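# Hang kitchen roll level on under-cabinet holder pegs

## Task

Put the kitchen roll onto the holder mounted beneath the cabinet so that it sits level and both holder pegs are clicked all the way into the roll's core. The roll must hang freely on those pegs, touching neither the holder's base plate, the cabinet nor anything else. Release it and pull the grippers away afterwards; if the roll only stays there because the robot is holding it, the goal is not met.

## Robot and tools

Robot: two identical six-joint arms, left_arm and right_arm, each ending in a two-finger parallel gripper with a wrist camera. Base positions in the scene frame: left_arm at (-0.005, +0.321, 0) m, right_arm at (+0.029, -0.288, 0) m, each turned slightly about z. Scene frame: origin on the table surface midway between the arms, +x out across the table, +z up, left_arm on the +y side. The arm names do not mean left or right in a picture.

Gripper frame: fingers extend along its +z and close along its y. The reported hand point lies between the pads, roughly 1 cm back from the fingertips. The printed hand position can be a little off, more so when the arm is stretched far.

Tool execute_actions, argument actions: a list holding zero or one item. An empty list just returns the current state with pictures. An action item is {"rows": [...], "steps": n}: rows is 1 to 15 rows, steps is 1 to 15 (default 15), each step lasting 1/30 s; one row per step, and the final row repeats if rows run out. Each row is a single flat list of 14 numbers covering both arms: left_arm's waist, shoulder, elbow, wrist pitch, wrist yaw, wrist roll, grip, then right_arm's same seven. Joint numbers are absolute target angles in radians (the same quantities printed under Joint positions), not offsets. Stated ranges per joint: waist -2.618 to 3.054, shoulder 0.000 to 3.142, elbow 0.000 to 3.142, wrist pitch -1.571 to 1.571, wrist yaw -1.571 to 1.571, wrist roll -2.094 to 2.094. A target beyond a range end by over 0.036 rad, and further out than the current angle, gets the whole call refused; true ends may differ from stated by up to 0.036 rad, and a joint driven to its true end produces a "joint sent to its limit" line (possibly referring to an earlier action). Grip is an absolute command from -1 (closed) to +1 (fully open). An action needs at least 9 steps. A wait item is {"steps": n} with n up to 300, counted from the previous result. Optional pictures: true adds camera images to a non-empty call.

Motion limits: each step, a joint's target is clamped to within a fixed distance of its measured angle (waist 0.202, shoulder 0.258, elbow 0.238, wrist pitch 0.573, wrist yaw and roll 0.522 rad), and if the targets would shift the hand over 70 mm from where it is, all are pulled back proportionally. So large moves take several actions. Friction may leave a joint up to about 0.031 rad short, and commands smaller than that may not move it.

Timing: a result is produced 9 steps before its action finishes; those remaining steps run while the next reply is being composed. Between calls the arms keep heading to the last row sent until everything has nearly stopped or a step is HELD.

Result lines: the state line gives each gripper's position (m) and orientation quaternion wxyz in the scene frame. grip_measured is the grip motor on the -1..+1 scale: pads meet near -0.94, each mm of object width adds about 0.0208, and each gripper has a fixed bias up to about 0.02. Joint positions and Joint velocities list per arm six angles (rad) plus the finger opening in metres (0.093 open to 0.000 closed, about 1 mm fixed error); on a held rigid object it settles up to about 12 mm below the true width, more on soft or round items. To keep a grasp, keep sending the same closing number; a value well below the object's width reading squeezes harder, up to roughly 50 to 62 N per pad. "joint command not followed" means a clearance check altered or blocked some joint targets; HELD marks steps where part of a row was not sent. MOTOR HOT appears from 75 °C; OVER-TEMPERATURE FAULT means an arm was stopped (at 90 °C for 10 s, or at 100 °C the arm goes limp and drops). Holding loads for long heats motors.



Cautions: external tugs on a held part or pushes on loose items may occur. Do not knock or place anything off the table. Keep the arms from colliding or pressing on each other. Avoid dropping, slipping, slamming or forcing things hard; smooth, economical motion is preferred. Before ending, open the gripper, back away, and check the roll stays hung level on both pegs by itself.

Each tool is called after "Emit:" as name([rows], argument=value, ...), one row to a line, values as JSON.

Reference images:

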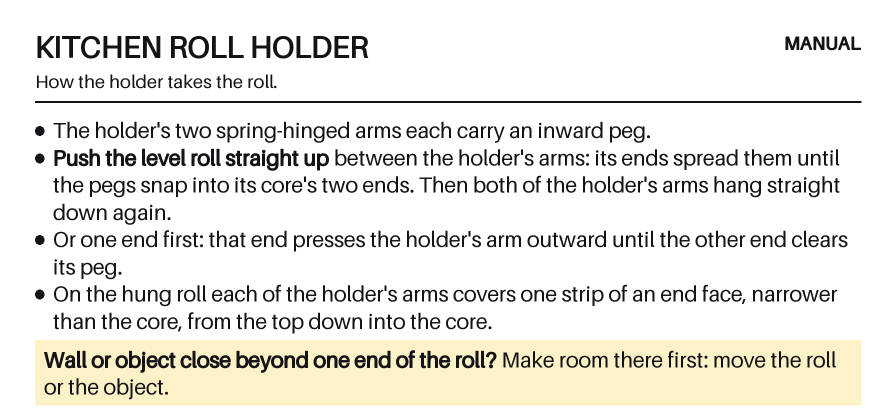

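## Session

Emit:
execute_actions(actions=[])

Scene clock: 0.00 s of 6000.00 s.
left_arm: end_effector_position=(+0.2777, +0.4994, +0.1478) grip_measured=+0.454 end_effector_quat_wxyz=(-0.296, +0.782, -0.534, -0.128) | right_arm: end_effector_position=(+0.3050, -0.6260, +0.2251) grip_measured=-0.935 end_effector_quat_wxyz=(+0.233, +0.411, +0.744, -0.472)
Joint positions: left_arm=[ 0.318  1.491  1.149 -0.889 -0.574 -1.557  0.067] | right_arm=[-0.76   1.629  1.288 -0.431  0.878  0.035  0.   ]
Joint velocities: left_arm=[-0.002 -0.002  0.007 -0.037  0.022 -0.022  0.   ] | right_arm=[ 0.007 -0.007  0.002  0.022 -0.007 -0.007 -0.   ]

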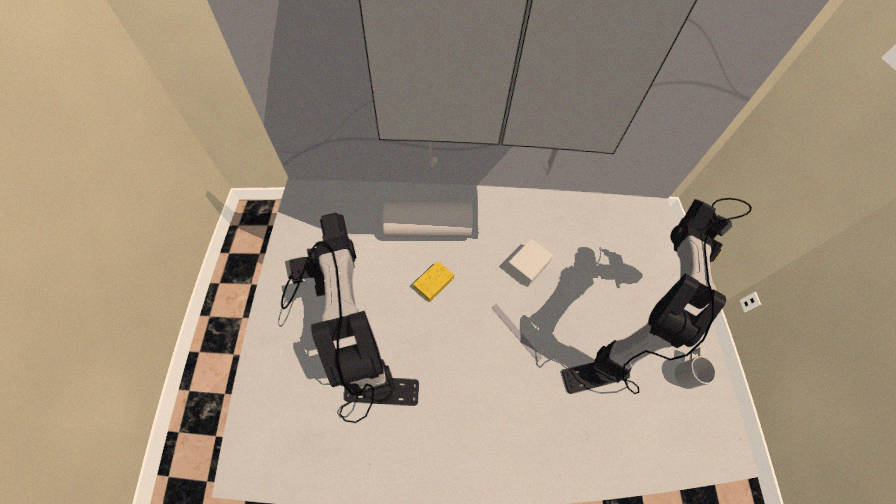

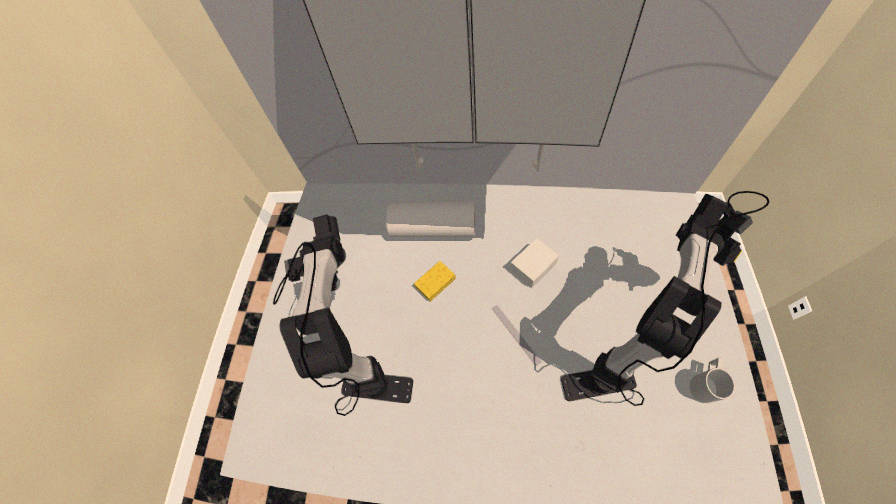

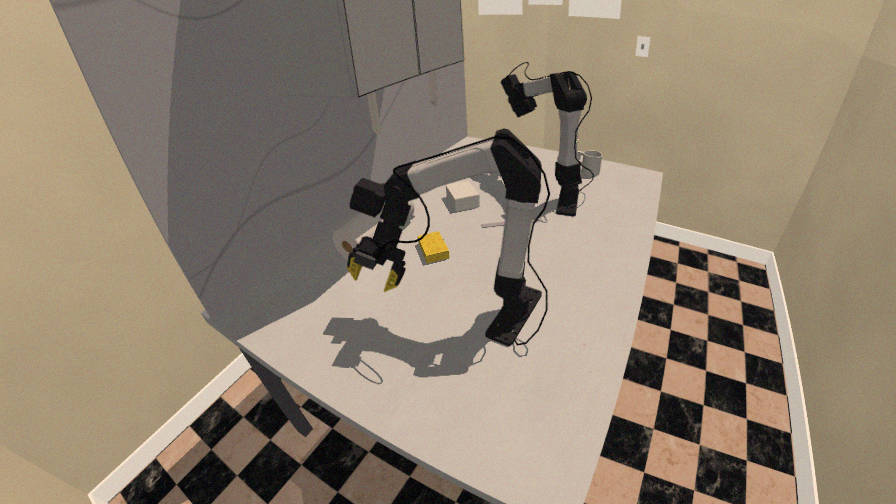

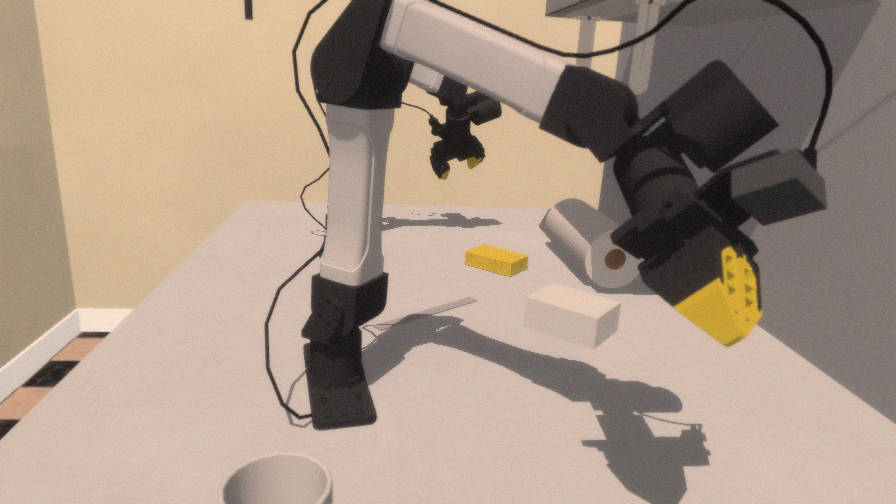

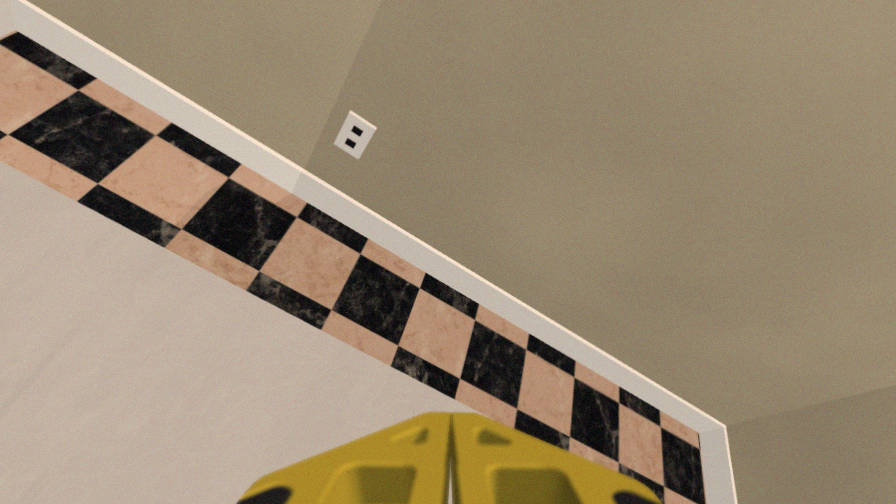

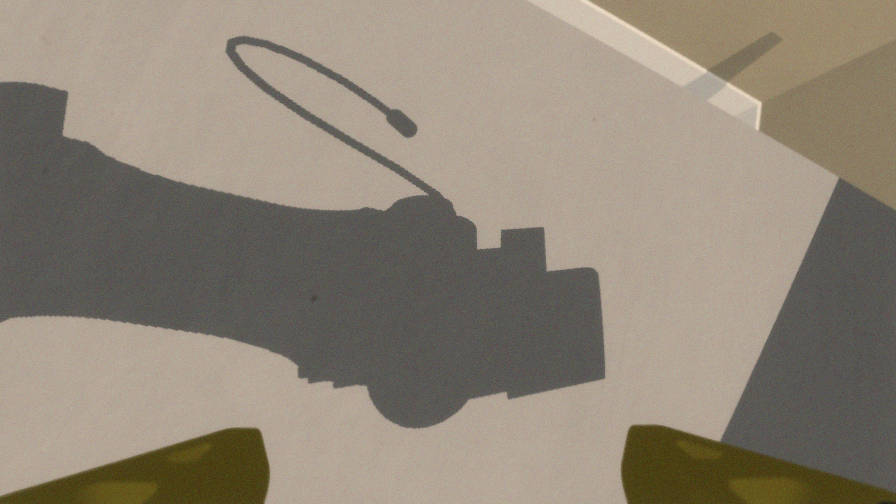

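Emit:
zoom_image(camera="cam_low", region=[480,0,800,320])

Emit:
zoom_image(camera="cam_head_left", region=[340,120,640,300])

Region (480, 0, 800, 320) of cam_low's 896x504 image, scaled by 1.575, with more detail than that image has.

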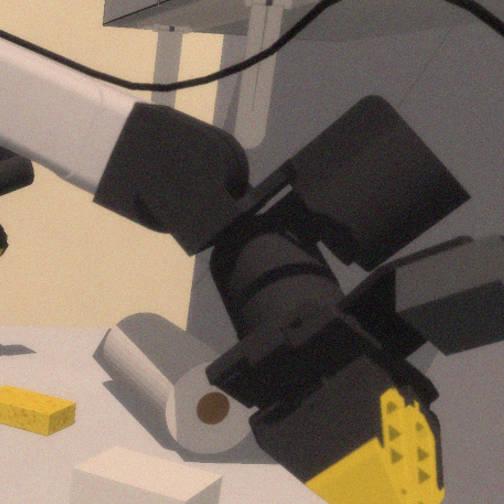

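Region (340, 120, 640, 300) of cam_head_left's 896x504 image, scaled by 1.680, with more detail than that image has; it fills the top 302 rows of this view, and the rest is white.

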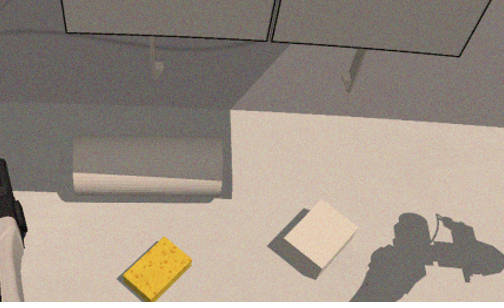

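Emit:
execute_actions([
  {"rows":[[-0.37,0.6,0.5,0.15,0,0,0.35,0.37,0.6,0.5,0.15,0,0,0.35]]},
])

Emit:
execute_actions([
  {"steps":75},
], pictures=true)

Scene clock: 2.03 s of 6000.00 s.
left_arm: end_effector_position=(+0.3277, +0.3786, +0.1572) grip_measured=+0.353 end_effector_quat_wxyz=(+0.374, -0.567, +0.728, -0.090) | right_arm: end_effector_position=(+0.3772, -0.5286, +0.2436) grip_measured=+0.333 end_effector_quat_wxyz=(+0.442, +0.308, +0.778, -0.324)
Joint positions: left_arm=[ 0.07   1.195  0.838 -0.463 -0.272 -1.178  0.062] | right_arm=[-0.567  1.387  1.039 -0.143  0.561  0.023  0.061]
Joint velocities: left_arm=[-1.57  -1.824 -1.668  2.205  1.253  1.971 -0.   ] | right_arm=[ 1.243 -1.458 -1.228  1.106 -1.663 -0.022  0.03 ]
Steps of this call (steps 1 to 55: nothing new was sent; steps 56 to 61: the first 6 steps of this action). Readings (joint positions):
56: left_arm=[0.306 1.467 1.117 -0.829 -0.536 -1.506] | right_arm=[-0.751 1.610 1.262 -0.380 0.839 0.033]
57: left_arm=[0.272 1.423 1.063 -0.754 -0.477 -1.444] | right_arm=[-0.729 1.575 1.215 -0.322 0.786 0.031]
59: left_arm=[0.176 1.316 0.954 -0.616 -0.365 -1.316] | right_arm=[-0.654 1.486 1.125 -0.227 0.676 0.027]
61: the state above

Scene clock: 4.53 s of 6000.00 s.
left_arm: end_effector_position=(+0.2645, +0.2092, +0.3159) grip_measured=+0.352 end_effector_quat_wxyz=(+0.712, +0.131, +0.675, -0.144) | right_arm: end_effector_position=(+0.2815, -0.1383, +0.3200) grip_measured=+0.348 end_effector_quat_wxyz=(+0.704, -0.178, +0.659, +0.194)
Joint positions: left_arm=[-0.365  0.594  0.518  0.132 -0.007 -0.007  0.062] | right_arm=[0.364 0.604 0.524 0.147 0.007 0.005 0.062]
Joint velocities: left_arm=[-0.032 -0.007 -0.002 -0.007 -0.007 -0.007 -0.001] | right_arm=[ 0.007  0.007 -0.002  0.051 -0.007 -0.066 -0.   ]
Kept back: nothing.
Steps of this call (steps 1 to 9: the last 9 steps of your previous action; steps 10 to 45: the robot went on to your last target; steps 46 to 75: nothing new was sent). Readings (joint positions):
1: left_arm=[0.013 1.129 0.778 -0.382 -0.233 -1.105] | right_arm=[-0.522 1.335 0.996 -0.107 0.501 0.022]
2: left_arm=[-0.046 1.060 0.716 -0.299 -0.198 -1.028] | right_arm=[-0.476 1.282 0.953 -0.074 0.443 0.020]
4: left_arm=[-0.172 0.911 0.601 -0.172 -0.138 -0.866] | right_arm=[-0.378 1.168 0.862 -0.014 0.339 0.017]
8: left_arm=[-0.347 0.657 0.518 -0.027 -0.054 -0.514] | right_arm=[-0.151 0.898 0.650 0.075 0.179 0.012]
75: the state above
All arms were judged still, so your last target was given up. Only a new action makes them travel on or press farther. Fingers that are still opening or closing keep moving.

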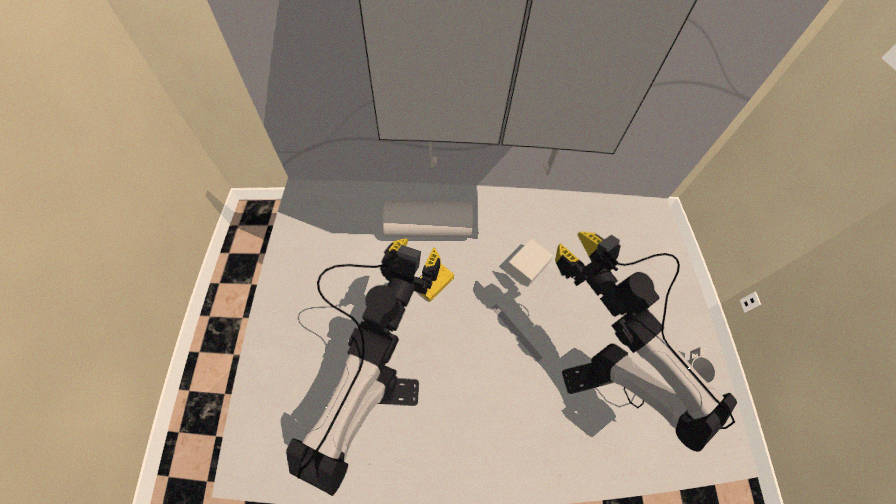

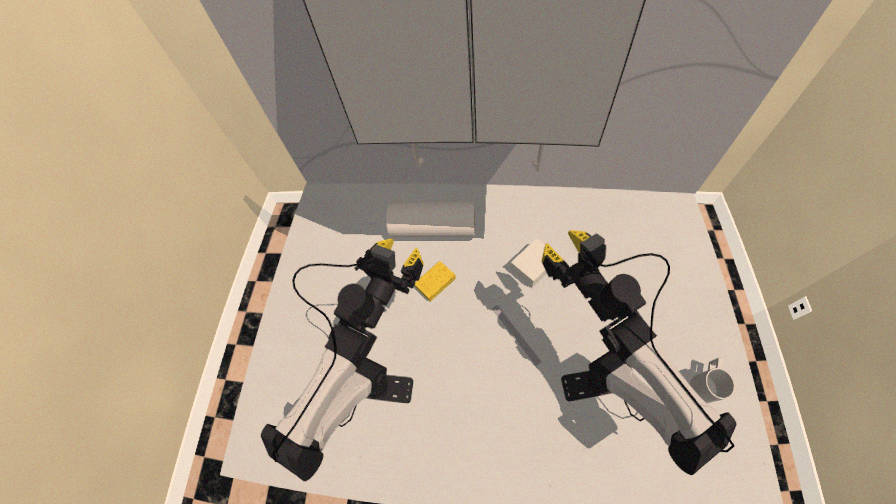

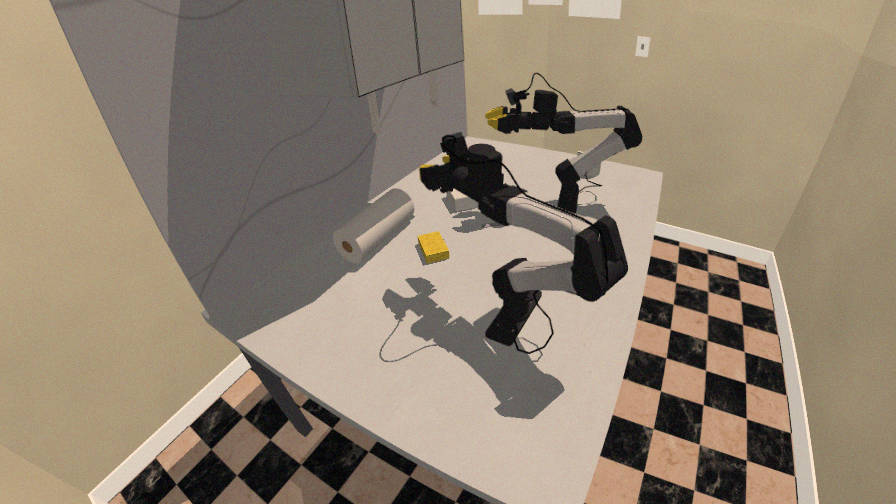

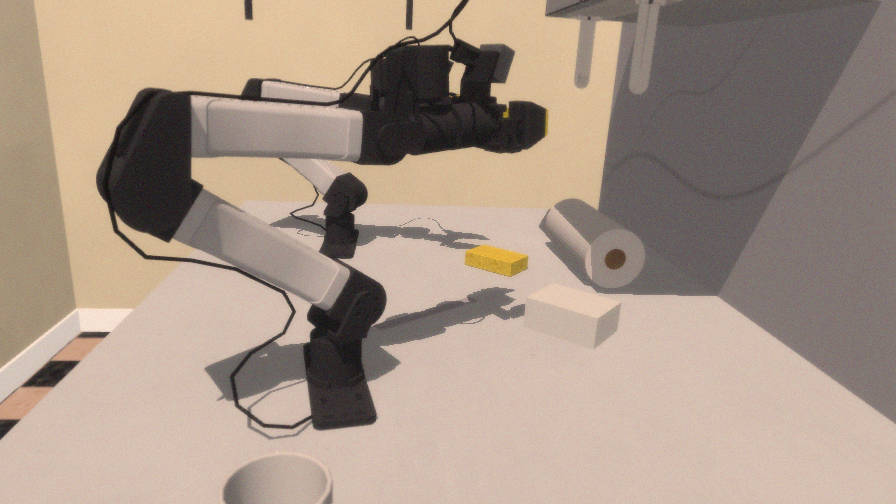

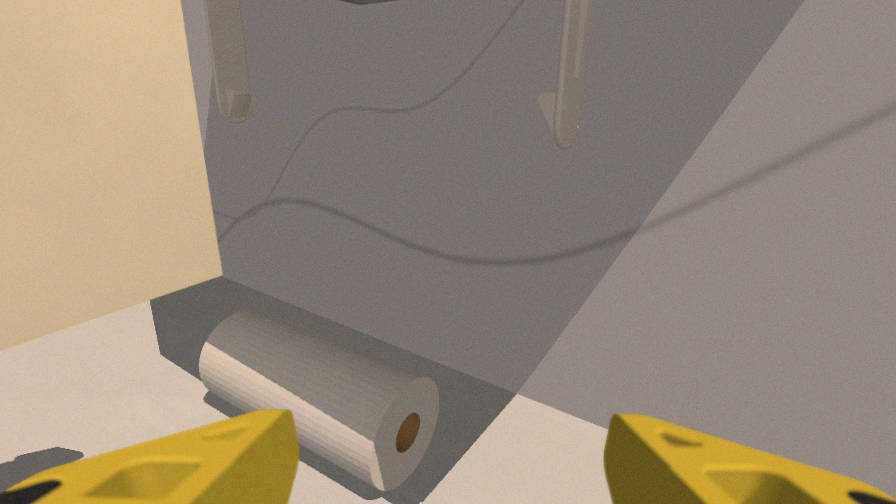

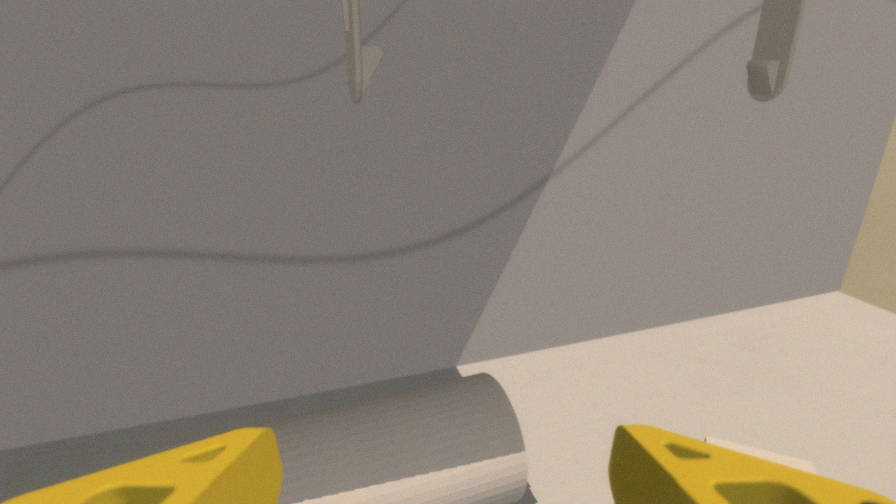

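Emit:
execute_actions([
  {"rows":[[0.7,1.6,1.0,0.8,1.5,1.57,-0.2,0.56,1.6,1.15,-0.75,0,-1.57,0.35]]},
])

Emit:
execute_actions([
  {"steps":30},
])

Emit:
execute_actions([
  {"rows":[[0.62,2.4,1.254,1.15,1.5,1.57,-0.2,0.56,1.87,1.245,-0.65,0,-1.57,0.35]]},
])

Emit:
execute_actions([
  {"steps":30},
], pictures=true)

Scene clock: 9.70 s of 6000.00 s.
left_arm: end_effector_position=(+0.3058, +0.2122, +0.4075) grip_measured=-0.197 end_effector_quat_wxyz=(+0.794, +0.278, +0.539, -0.036) | right_arm: end_effector_position=(+0.2947, -0.0507, +0.2751) grip_measured=+0.348 end_effector_quat_wxyz=(+0.512, -0.521, +0.682, +0.039)
Joint positions: left_arm=[-0.13   0.875  0.738  0.422  0.346  0.332  0.036] | right_arm=[ 0.555  1.076  1.011 -0.428  0.002 -0.575  0.062]
Joint velocities: left_arm=[ 1.57   1.956  1.785  1.824  2.337  2.249 -0.   ] | right_arm=[ 0.051  2.547  2.42  -2.     0.007 -2.806  0.   ]
Steps of this call (steps 1 to 90: nothing new was sent; then 1.97 s passed at rest; steps 91 to 96: the first 6 steps of this action). Readings (joint positions):
91: left_arm=[-0.344 0.612 0.528 0.156 0.037 0.033] | right_arm=[0.396 0.636 0.569 0.060 0.021 -0.075]
92: left_arm=[-0.308 0.656 0.557 0.200 0.091 0.085] | right_arm=[0.458 0.714 0.654 -0.051 0.020 -0.175]
94: left_arm=[-0.228 0.756 0.634 0.305 0.202 0.193] | right_arm=[0.537 0.895 0.836 -0.258 0.007 -0.375]
96: the state above

Scene clock: 10.70 s of 6000.00 s.
left_arm: end_effector_position=(+0.3748, +0.4090, +0.2987) grip_measured=-0.197 end_effector_quat_wxyz=(+0.640, +0.671, +0.208, +0.311) | right_arm: end_effector_position=(+0.2998, -0.0458, +0.0938) grip_measured=+0.349 end_effector_quat_wxyz=(-0.165, +0.896, -0.405, +0.074)
Joint positions: left_arm=[0.705 1.613 0.996 0.783 1.49  1.557 0.036] | right_arm=[ 0.555  1.614  1.146 -0.738  0.002 -1.562  0.062]
Joint velocities: left_arm=[-0.002  0.012 -0.007 -0.022  0.037  0.051  0.   ] | right_arm=[ 0.002 -0.002 -0.002 -0.051  0.007 -0.022 -0.   ]
Kept back: nothing.
Steps of this call (steps 1 to 9: the last 9 steps of your previous action; steps 10 to 30: the robot went on to your last target). Readings (joint positions):
1: left_arm=[-0.064 0.953 0.811 0.487 0.446 0.426] | right_arm=[0.555 1.163 1.082 -0.478 0.002 -0.675]
2: left_arm=[0.007 1.040 0.890 0.557 0.549 0.526] | right_arm=[0.555 1.238 1.126 -0.499 0.002 -0.759]
4: left_arm=[0.150 1.199 0.997 0.684 0.739 0.717] | right_arm=[0.555 1.359 1.151 -0.525 0.002 -0.894]
8: left_arm=[0.351 1.440 1.015 0.743 1.000 0.987] | right_arm=[0.555 1.568 1.151 -0.630 0.002 -1.228]
30: the state above

Scene clock: 10.90 s of 6000.00 s.
left_arm: end_effector_position=(+0.4484, +0.4227, +0.2593) grip_measured=-0.197 end_effector_quat_wxyz=(+0.634, +0.687, +0.127, +0.332) | right_arm: end_effector_position=(+0.3256, -0.0227, +0.0373) grip_measured=+0.349 end_effector_quat_wxyz=(-0.127, +0.903, -0.407, +0.057)
Joint positions: left_arm=[0.623 1.997 1.255 1.054 1.491 1.56  0.036] | right_arm=[ 0.555  1.869  1.24  -0.662  0.002 -1.563  0.062]
Joint velocities: left_arm=[-0.085  1.712  0.017  0.315 -0.066  0.037 -0.   ] | right_arm=[ 0.012  0.535 -0.007 -0.095  0.051 -0.081 -0.001]
Steps of this call (steps 1 to 6: the first 6 steps of this action). Readings (joint positions):
1: left_arm=[0.696 1.651 1.032 0.836 1.509 1.557] | right_arm=[0.555 1.644 1.166 -0.746 0.002 -1.563]
2: left_arm=[0.675 1.726 1.118 0.906 1.511 1.558] | right_arm=[0.555 1.700 1.203 -0.731 0.002 -1.563]
4: left_arm=[0.638 1.876 1.239 1.010 1.496 1.559] | right_arm=[0.555 1.811 1.240 -0.673 0.002 -1.563]
6: the state above

Scene clock: 11.90 s of 6000.00 s.
left_arm: end_effector_position=(+0.4665, +0.4335, +0.0844) grip_measured=-0.197 end_effector_quat_wxyz=(+0.672, +0.664, +0.246, +0.216) | right_arm: end_effector_position=(+0.3258, -0.0225, +0.0330) grip_measured=+0.349 end_effector_quat_wxyz=(-0.124, +0.903, -0.407, +0.056)
Joint positions: left_arm=[0.62  2.412 1.244 1.133 1.493 1.562 0.036] | right_arm=[ 0.555  1.881  1.24  -0.657  0.002 -1.564  0.062]
Joint velocities: left_arm=[-0.007  0.007  0.007  0.037 -0.007  0.007  0.001] | right_arm=[-0.002  0.002  0.017  0.051 -0.051  0.066 -0.   ]
Kept back: nothing.
Steps of this call (steps 1 to 9: the last 9 steps of your previous action; steps 10 to 30: the robot went on to your last target). Readings (joint positions):
1: left_arm=[0.621 2.059 1.255 1.066 1.491 1.560] | right_arm=[0.555 1.881 1.240 -0.663 0.002 -1.563]
2: left_arm=[0.620 2.122 1.255 1.074 1.491 1.560] | right_arm=[0.555 1.884 1.240 -0.663 0.002 -1.564]
4: left_arm=[0.620 2.250 1.255 1.088 1.490 1.560] | right_arm=[0.555 1.882 1.240 -0.659 0.002 -1.564]
8: left_arm=[0.620 2.437 1.249 1.090 1.490 1.562] | right_arm=[0.555 1.881 1.240 -0.657 0.002 -1.564]
30: the state above

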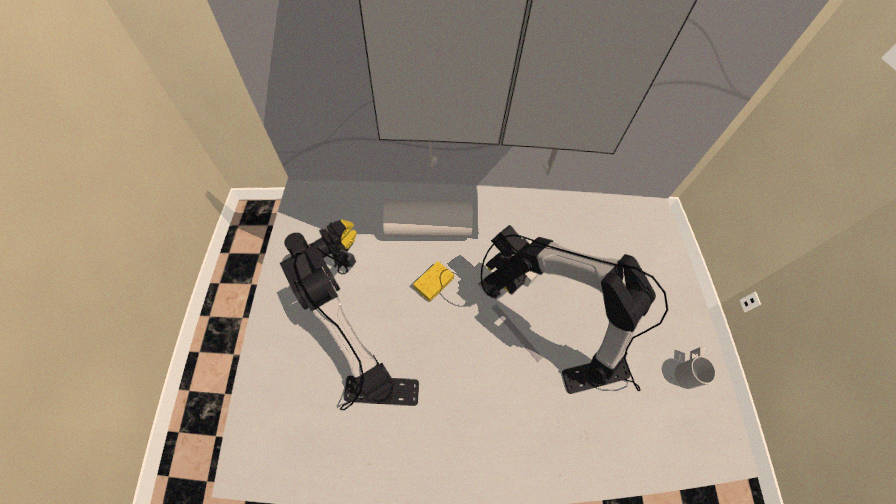

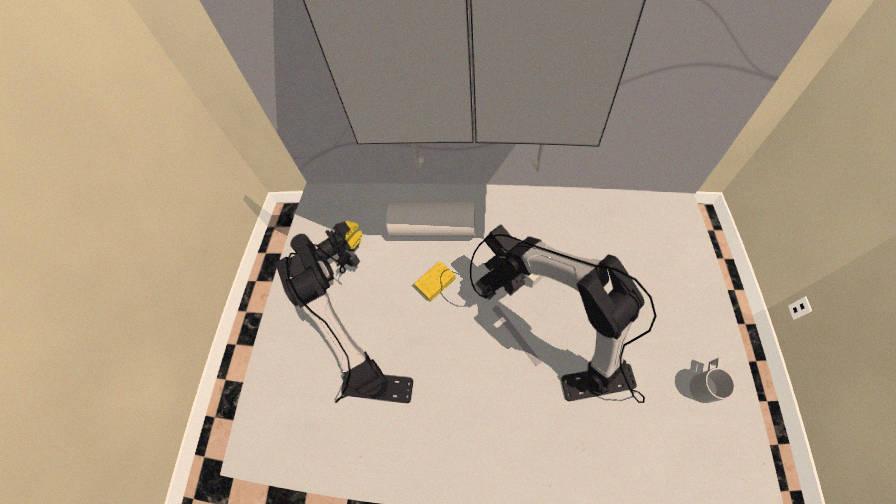

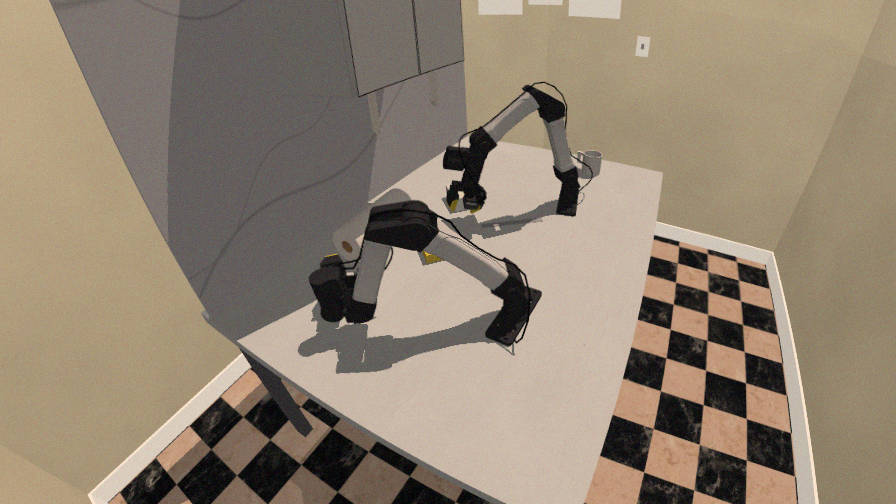

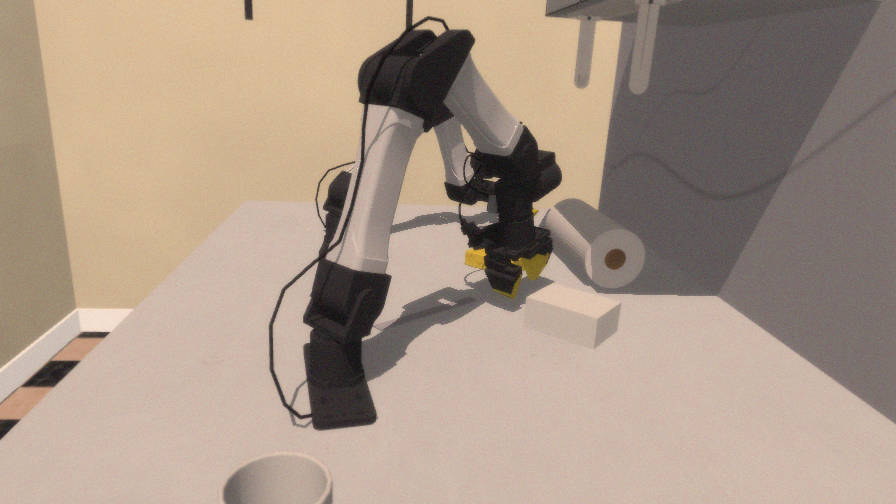

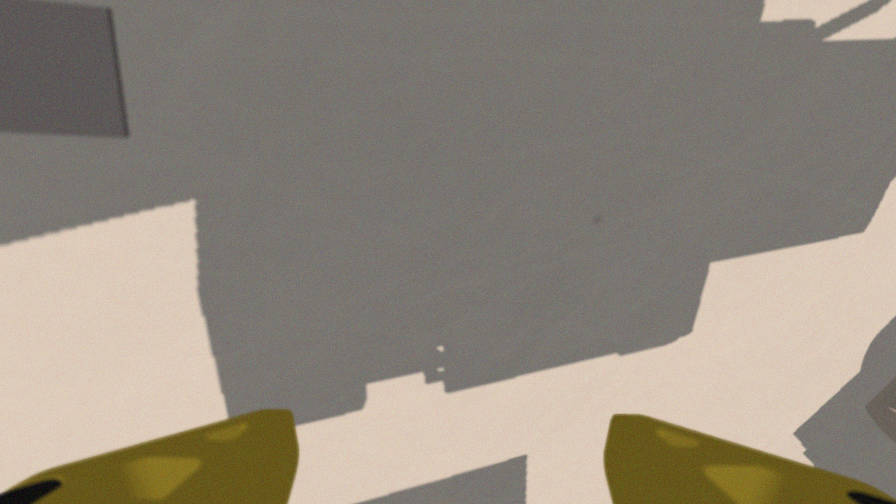

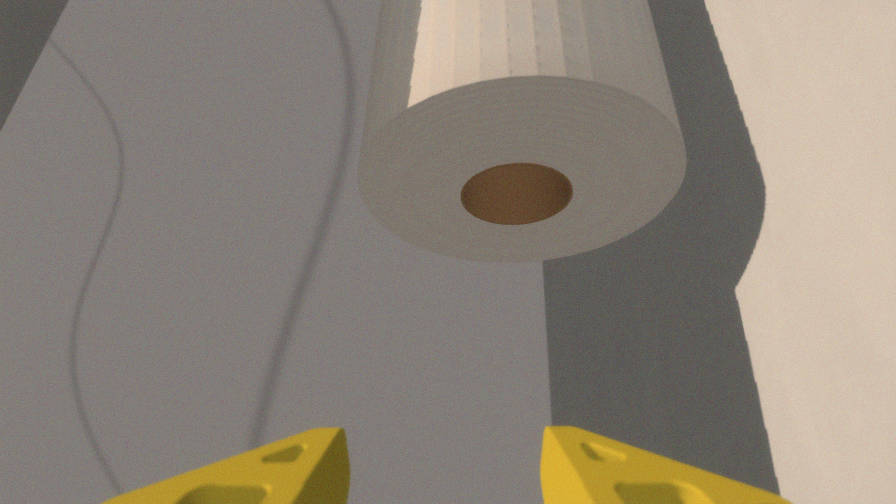

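Emit:
execute_actions([
  {"rows":[[0.6,2.42,1.254,1.17,1.5,1.57,-0.2,0.53,1.89,1.245,-0.65,0,-1.57,0.35],[0.58,2.43,1.254,1.19,1.5,1.57,-0.2,0.5,1.89,1.245,-0.65,0,-1.57,0.35],[0.56,2.44,1.254,1.21,1.5,1.57,-0.2,0.47,1.89,1.245,-0.65,0,-1.57,0.35],[0.54,2.45,1.254,1.22,1.5,1.57,-0.2,0.45,1.89,1.245,-0.65,0,-1.57,0.35],[0.52,2.45,1.254,1.22,1.5,1.57,-0.2,0.43,1.89,1.245,-0.65,0,-1.57,0.35],[0.52,2.45,1.254,1.22,1.5,1.57,-0.2,0.41,1.89,1.245,-0.65,0,-1.57,0.35],[0.52,2.45,1.254,1.22,1.5,1.57,-0.2,0.39,1.89,1.245,-0.65,0,-1.57,0.35],[0.52,2.45,1.254,1.22,1.5,1.57,-0.2,0.36,1.89,1.245,-0.65,0,-1.57,0.35],[0.52,2.45,1.254,1.22,1.5,1.57,-0.2,0.33,1.89,1.245,-0.65,0,-1.57,0.35],[0.52,2.45,1.254,1.22,1.5,1.57,-0.2,0.3,1.89,1.245,-0.65,0,-1.57,0.35],[0.52,2.45,1.254,1.22,1.5,1.57,-0.2,0.26,1.89,1.245,-0.65,0,-1.57,0.35],[0.52,2.45,1.254,1.22,1.5,1.57,-0.2,0.22,1.89,1.245,-0.65,0,-1.57,0.35],[0.52,2.45,1.254,1.22,1.5,1.57,-0.2,0.18,1.89,1.245,-0.65,0,-1.57,0.35],[0.52,2.45,1.254,1.22,1.5,1.57,-0.2,0.14,1.89,1.245,-0.65,0,-1.57,0.35],[0.52,2.45,1.254,1.22,1.5,1.57,-0.2,0.1,1.89,1.245,-0.65,0,-1.57,0.35]]},
])

Emit:
execute_actions([
  {"rows":[[0.52,2.45,1.254,1.22,1.5,1.57,-0.2,0.06,1.89,1.245,-0.65,0,-1.57,0.35],[0.52,2.45,1.254,1.22,1.5,1.57,-0.2,0.02,1.89,1.245,-0.65,0,-1.57,0.35],[0.52,2.45,1.254,1.22,1.5,1.57,-0.2,-0.02,1.89,1.245,-0.65,0,-1.57,0.35],[0.52,2.45,1.254,1.22,1.5,1.57,-0.2,-0.06,1.89,1.245,-0.65,0,-1.57,0.35],[0.52,2.45,1.254,1.22,1.5,1.57,-0.2,-0.1,1.89,1.245,-0.65,0,-1.57,0.35],[0.52,2.45,1.254,1.22,1.5,1.57,-0.2,-0.14,1.89,1.245,-0.65,0,-1.57,0.35],[0.52,2.45,1.254,1.22,1.5,1.57,-0.2,-0.18,1.89,1.245,-0.65,0,-1.57,0.35],[0.52,2.45,1.254,1.22,1.5,1.57,-0.2,-0.22,1.89,1.245,-0.65,0,-1.57,0.35],[0.52,2.45,1.254,1.22,1.5,1.57,-0.2,-0.26,1.89,1.245,-0.65,0,-1.57,0.35],[0.52,2.45,1.254,1.22,1.5,1.57,-0.2,-0.29,1.89,1.245,-0.65,0,-1.57,0.35],[0.52,2.45,1.254,1.22,1.5,1.57,-0.2,-0.32,1.89,1.245,-0.65,0,-1.57,0.35],[0.52,2.45,1.254,1.22,1.5,1.57,-0.2,-0.34,1.89,1.245,-0.65,0,-1.57,0.35]]},
])

Emit:
execute_actions([
  {"steps":12},
], pictures=true)

Scene clock: 14.93 s of 6000.00 s.
left_arm: end_effector_position=(+0.4720, +0.4040, +0.0792) grip_measured=-0.197 end_effector_quat_wxyz=(+0.677, +0.673, +0.216, +0.204) | right_arm: end_effector_position=(+0.3487, -0.0499, +0.0331) grip_measured=+0.349 end_effector_quat_wxyz=(-0.124, +0.884, -0.448, +0.059)
Joint positions: left_arm=[0.559 2.434 1.244 1.18  1.493 1.562 0.036] | right_arm=[ 0.463  1.881  1.24  -0.655 -0.005 -1.565  0.062]
Joint velocities: left_arm=[-0.593  0.198  0.007  0.139 -0.007  0.022 -0.   ] | right_arm=[-0.779  0.002 -0.017 -0.022  0.022 -0.066  0.   ]
Steps of this call (steps 1 to 15: the robot went on to your last target; steps 16 to 85: nothing new was sent; steps 86 to 91: the first 6 steps of this action). Readings (joint positions):
86: left_arm=[0.620 2.412 1.244 1.136 1.493 1.562] | right_arm=[0.554 1.881 1.240 -0.657 0.001 -1.564]
87: left_arm=[0.616 2.414 1.244 1.143 1.493 1.562] | right_arm=[0.547 1.881 1.240 -0.657 -0.001 -1.564]
89: left_arm=[0.596 2.422 1.244 1.166 1.493 1.562] | right_arm=[0.514 1.881 1.240 -0.656 -0.004 -1.565]
91: the state above

Scene clock: 15.43 s of 6000.00 s.
left_arm: end_effector_position=(+0.4745, +0.3823, +0.0747) grip_measured=-0.197 end_effector_quat_wxyz=(+0.681, +0.679, +0.198, +0.191) | right_arm: end_effector_position=(+0.4274, -0.2429, +0.0338) grip_measured=+0.349 end_effector_quat_wxyz=(-0.109, +0.736, -0.662, +0.090)
Joint positions: left_arm=[0.514 2.449 1.244 1.203 1.495 1.562 0.036] | right_arm=[-0.067  1.881  1.24  -0.645 -0.011 -1.566  0.062]
Joint velocities: left_arm=[ 0.017  0.002 -0.012  0.037 -0.037 -0.037  0.   ] | right_arm=[-1.131 -0.017 -0.007 -0.081 -0.007 -0.022 -0.   ]
Steps of this call (steps 1 to 9: the last 9 steps of your previous action; steps 10 to 15: the first 6 steps of this action). Readings (joint positions):
10: left_arm=[0.514 2.449 1.244 1.200 1.495 1.562] | right_arm=[0.141 1.881 1.240 -0.649 -0.012 -1.566]
11: left_arm=[0.514 2.449 1.244 1.201 1.495 1.562] | right_arm=[0.099 1.881 1.240 -0.648 -0.012 -1.566]
13: left_arm=[0.514 2.449 1.244 1.202 1.495 1.562] | right_arm=[0.015 1.881 1.240 -0.646 -0.011 -1.566]
15: the state above

Scene clock: 15.83 s of 6000.00 s.
left_arm: end_effector_position=(+0.4745, +0.3823, +0.0747) grip_measured=-0.197 end_effector_quat_wxyz=(+0.681, +0.679, +0.198, +0.191) | right_arm: end_effector_position=(+0.4240, -0.3574, +0.0338) grip_measured=+0.349 end_effector_quat_wxyz=(+0.092, -0.635, +0.760, -0.108)
Joint positions: left_arm=[0.514 2.449 1.244 1.203 1.495 1.562 0.036] | right_arm=[-0.349  1.881  1.24  -0.645 -0.001 -1.566  0.062]
Joint velocities: left_arm=[ 0.002  0.002  0.012  0.081  0.051  0.051 -0.   ] | right_arm=[ 0.061  0.007  0.002  0.022 -0.022 -0.066 -0.   ]
Kept back: nothing.
Steps of this call (steps 1 to 9: the last 9 steps of your previous action; steps 10 to 12: the robot went on to your last target). Readings (joint positions):
1: left_arm=[0.514 2.449 1.244 1.203 1.495 1.562] | right_arm=[-0.107 1.881 1.240 -0.645 -0.011 -1.566]
2: left_arm=[0.514 2.449 1.244 1.203 1.495 1.562] | right_arm=[-0.147 1.881 1.240 -0.645 -0.011 -1.566]
4: left_arm=[0.514 2.449 1.244 1.203 1.495 1.562] | right_arm=[-0.225 1.881 1.240 -0.645 -0.011 -1.566]
8: left_arm=[0.514 2.449 1.244 1.203 1.495 1.562] | right_arm=[-0.341 1.881 1.240 -0.645 -0.004 -1.566]
12: the state above

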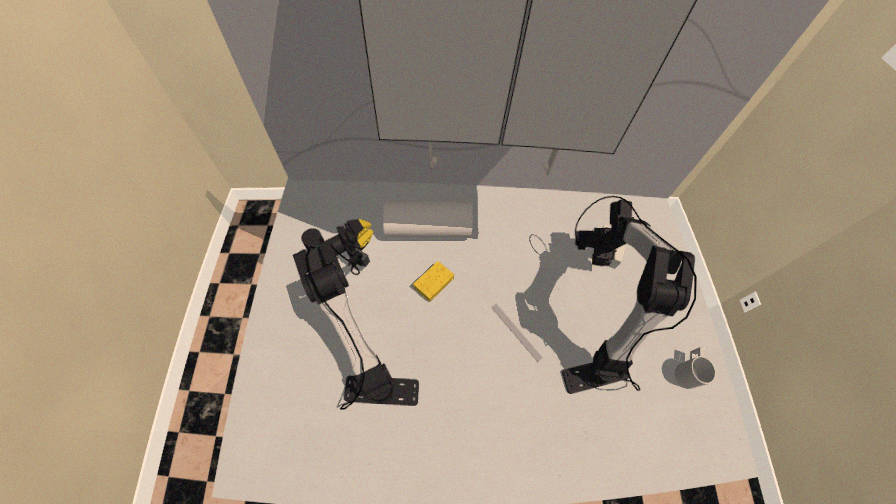

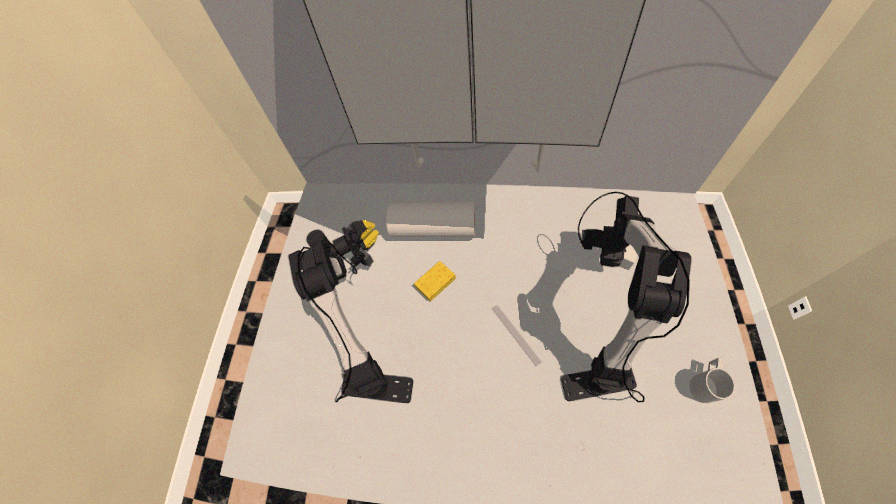

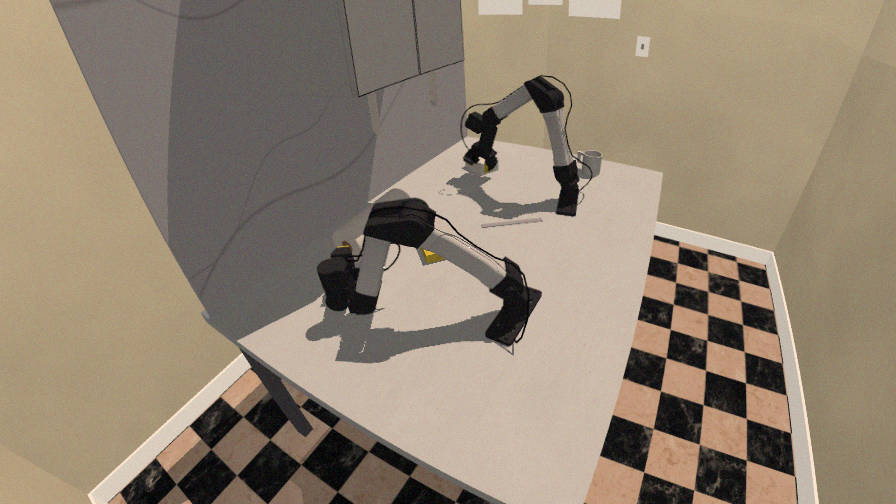

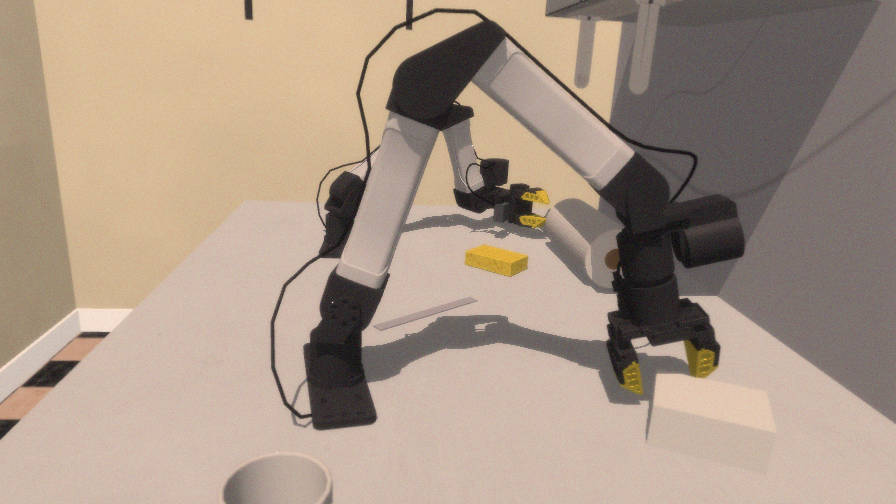

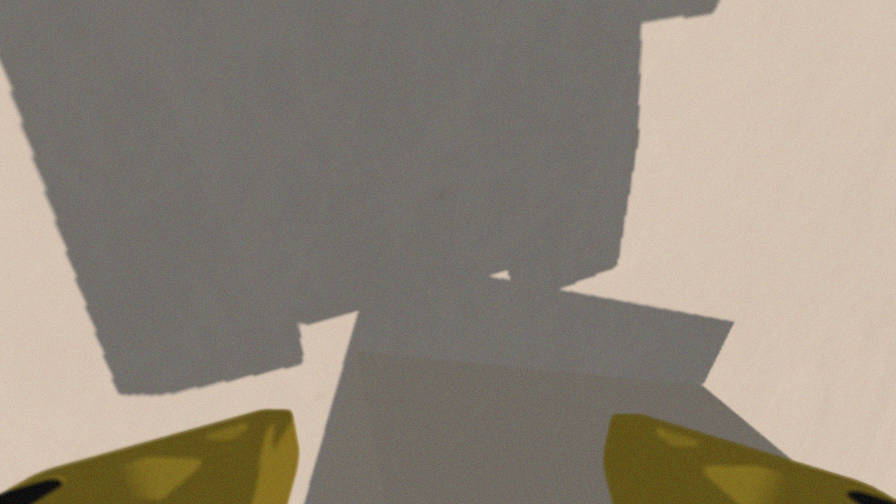

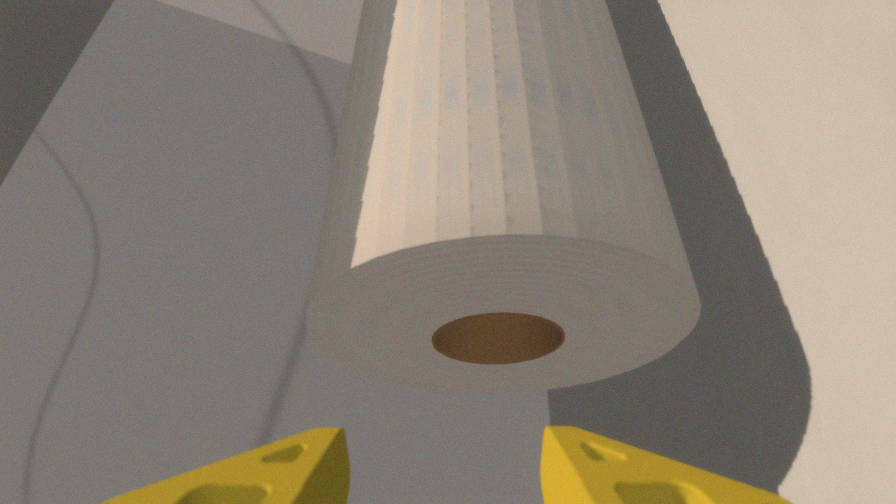

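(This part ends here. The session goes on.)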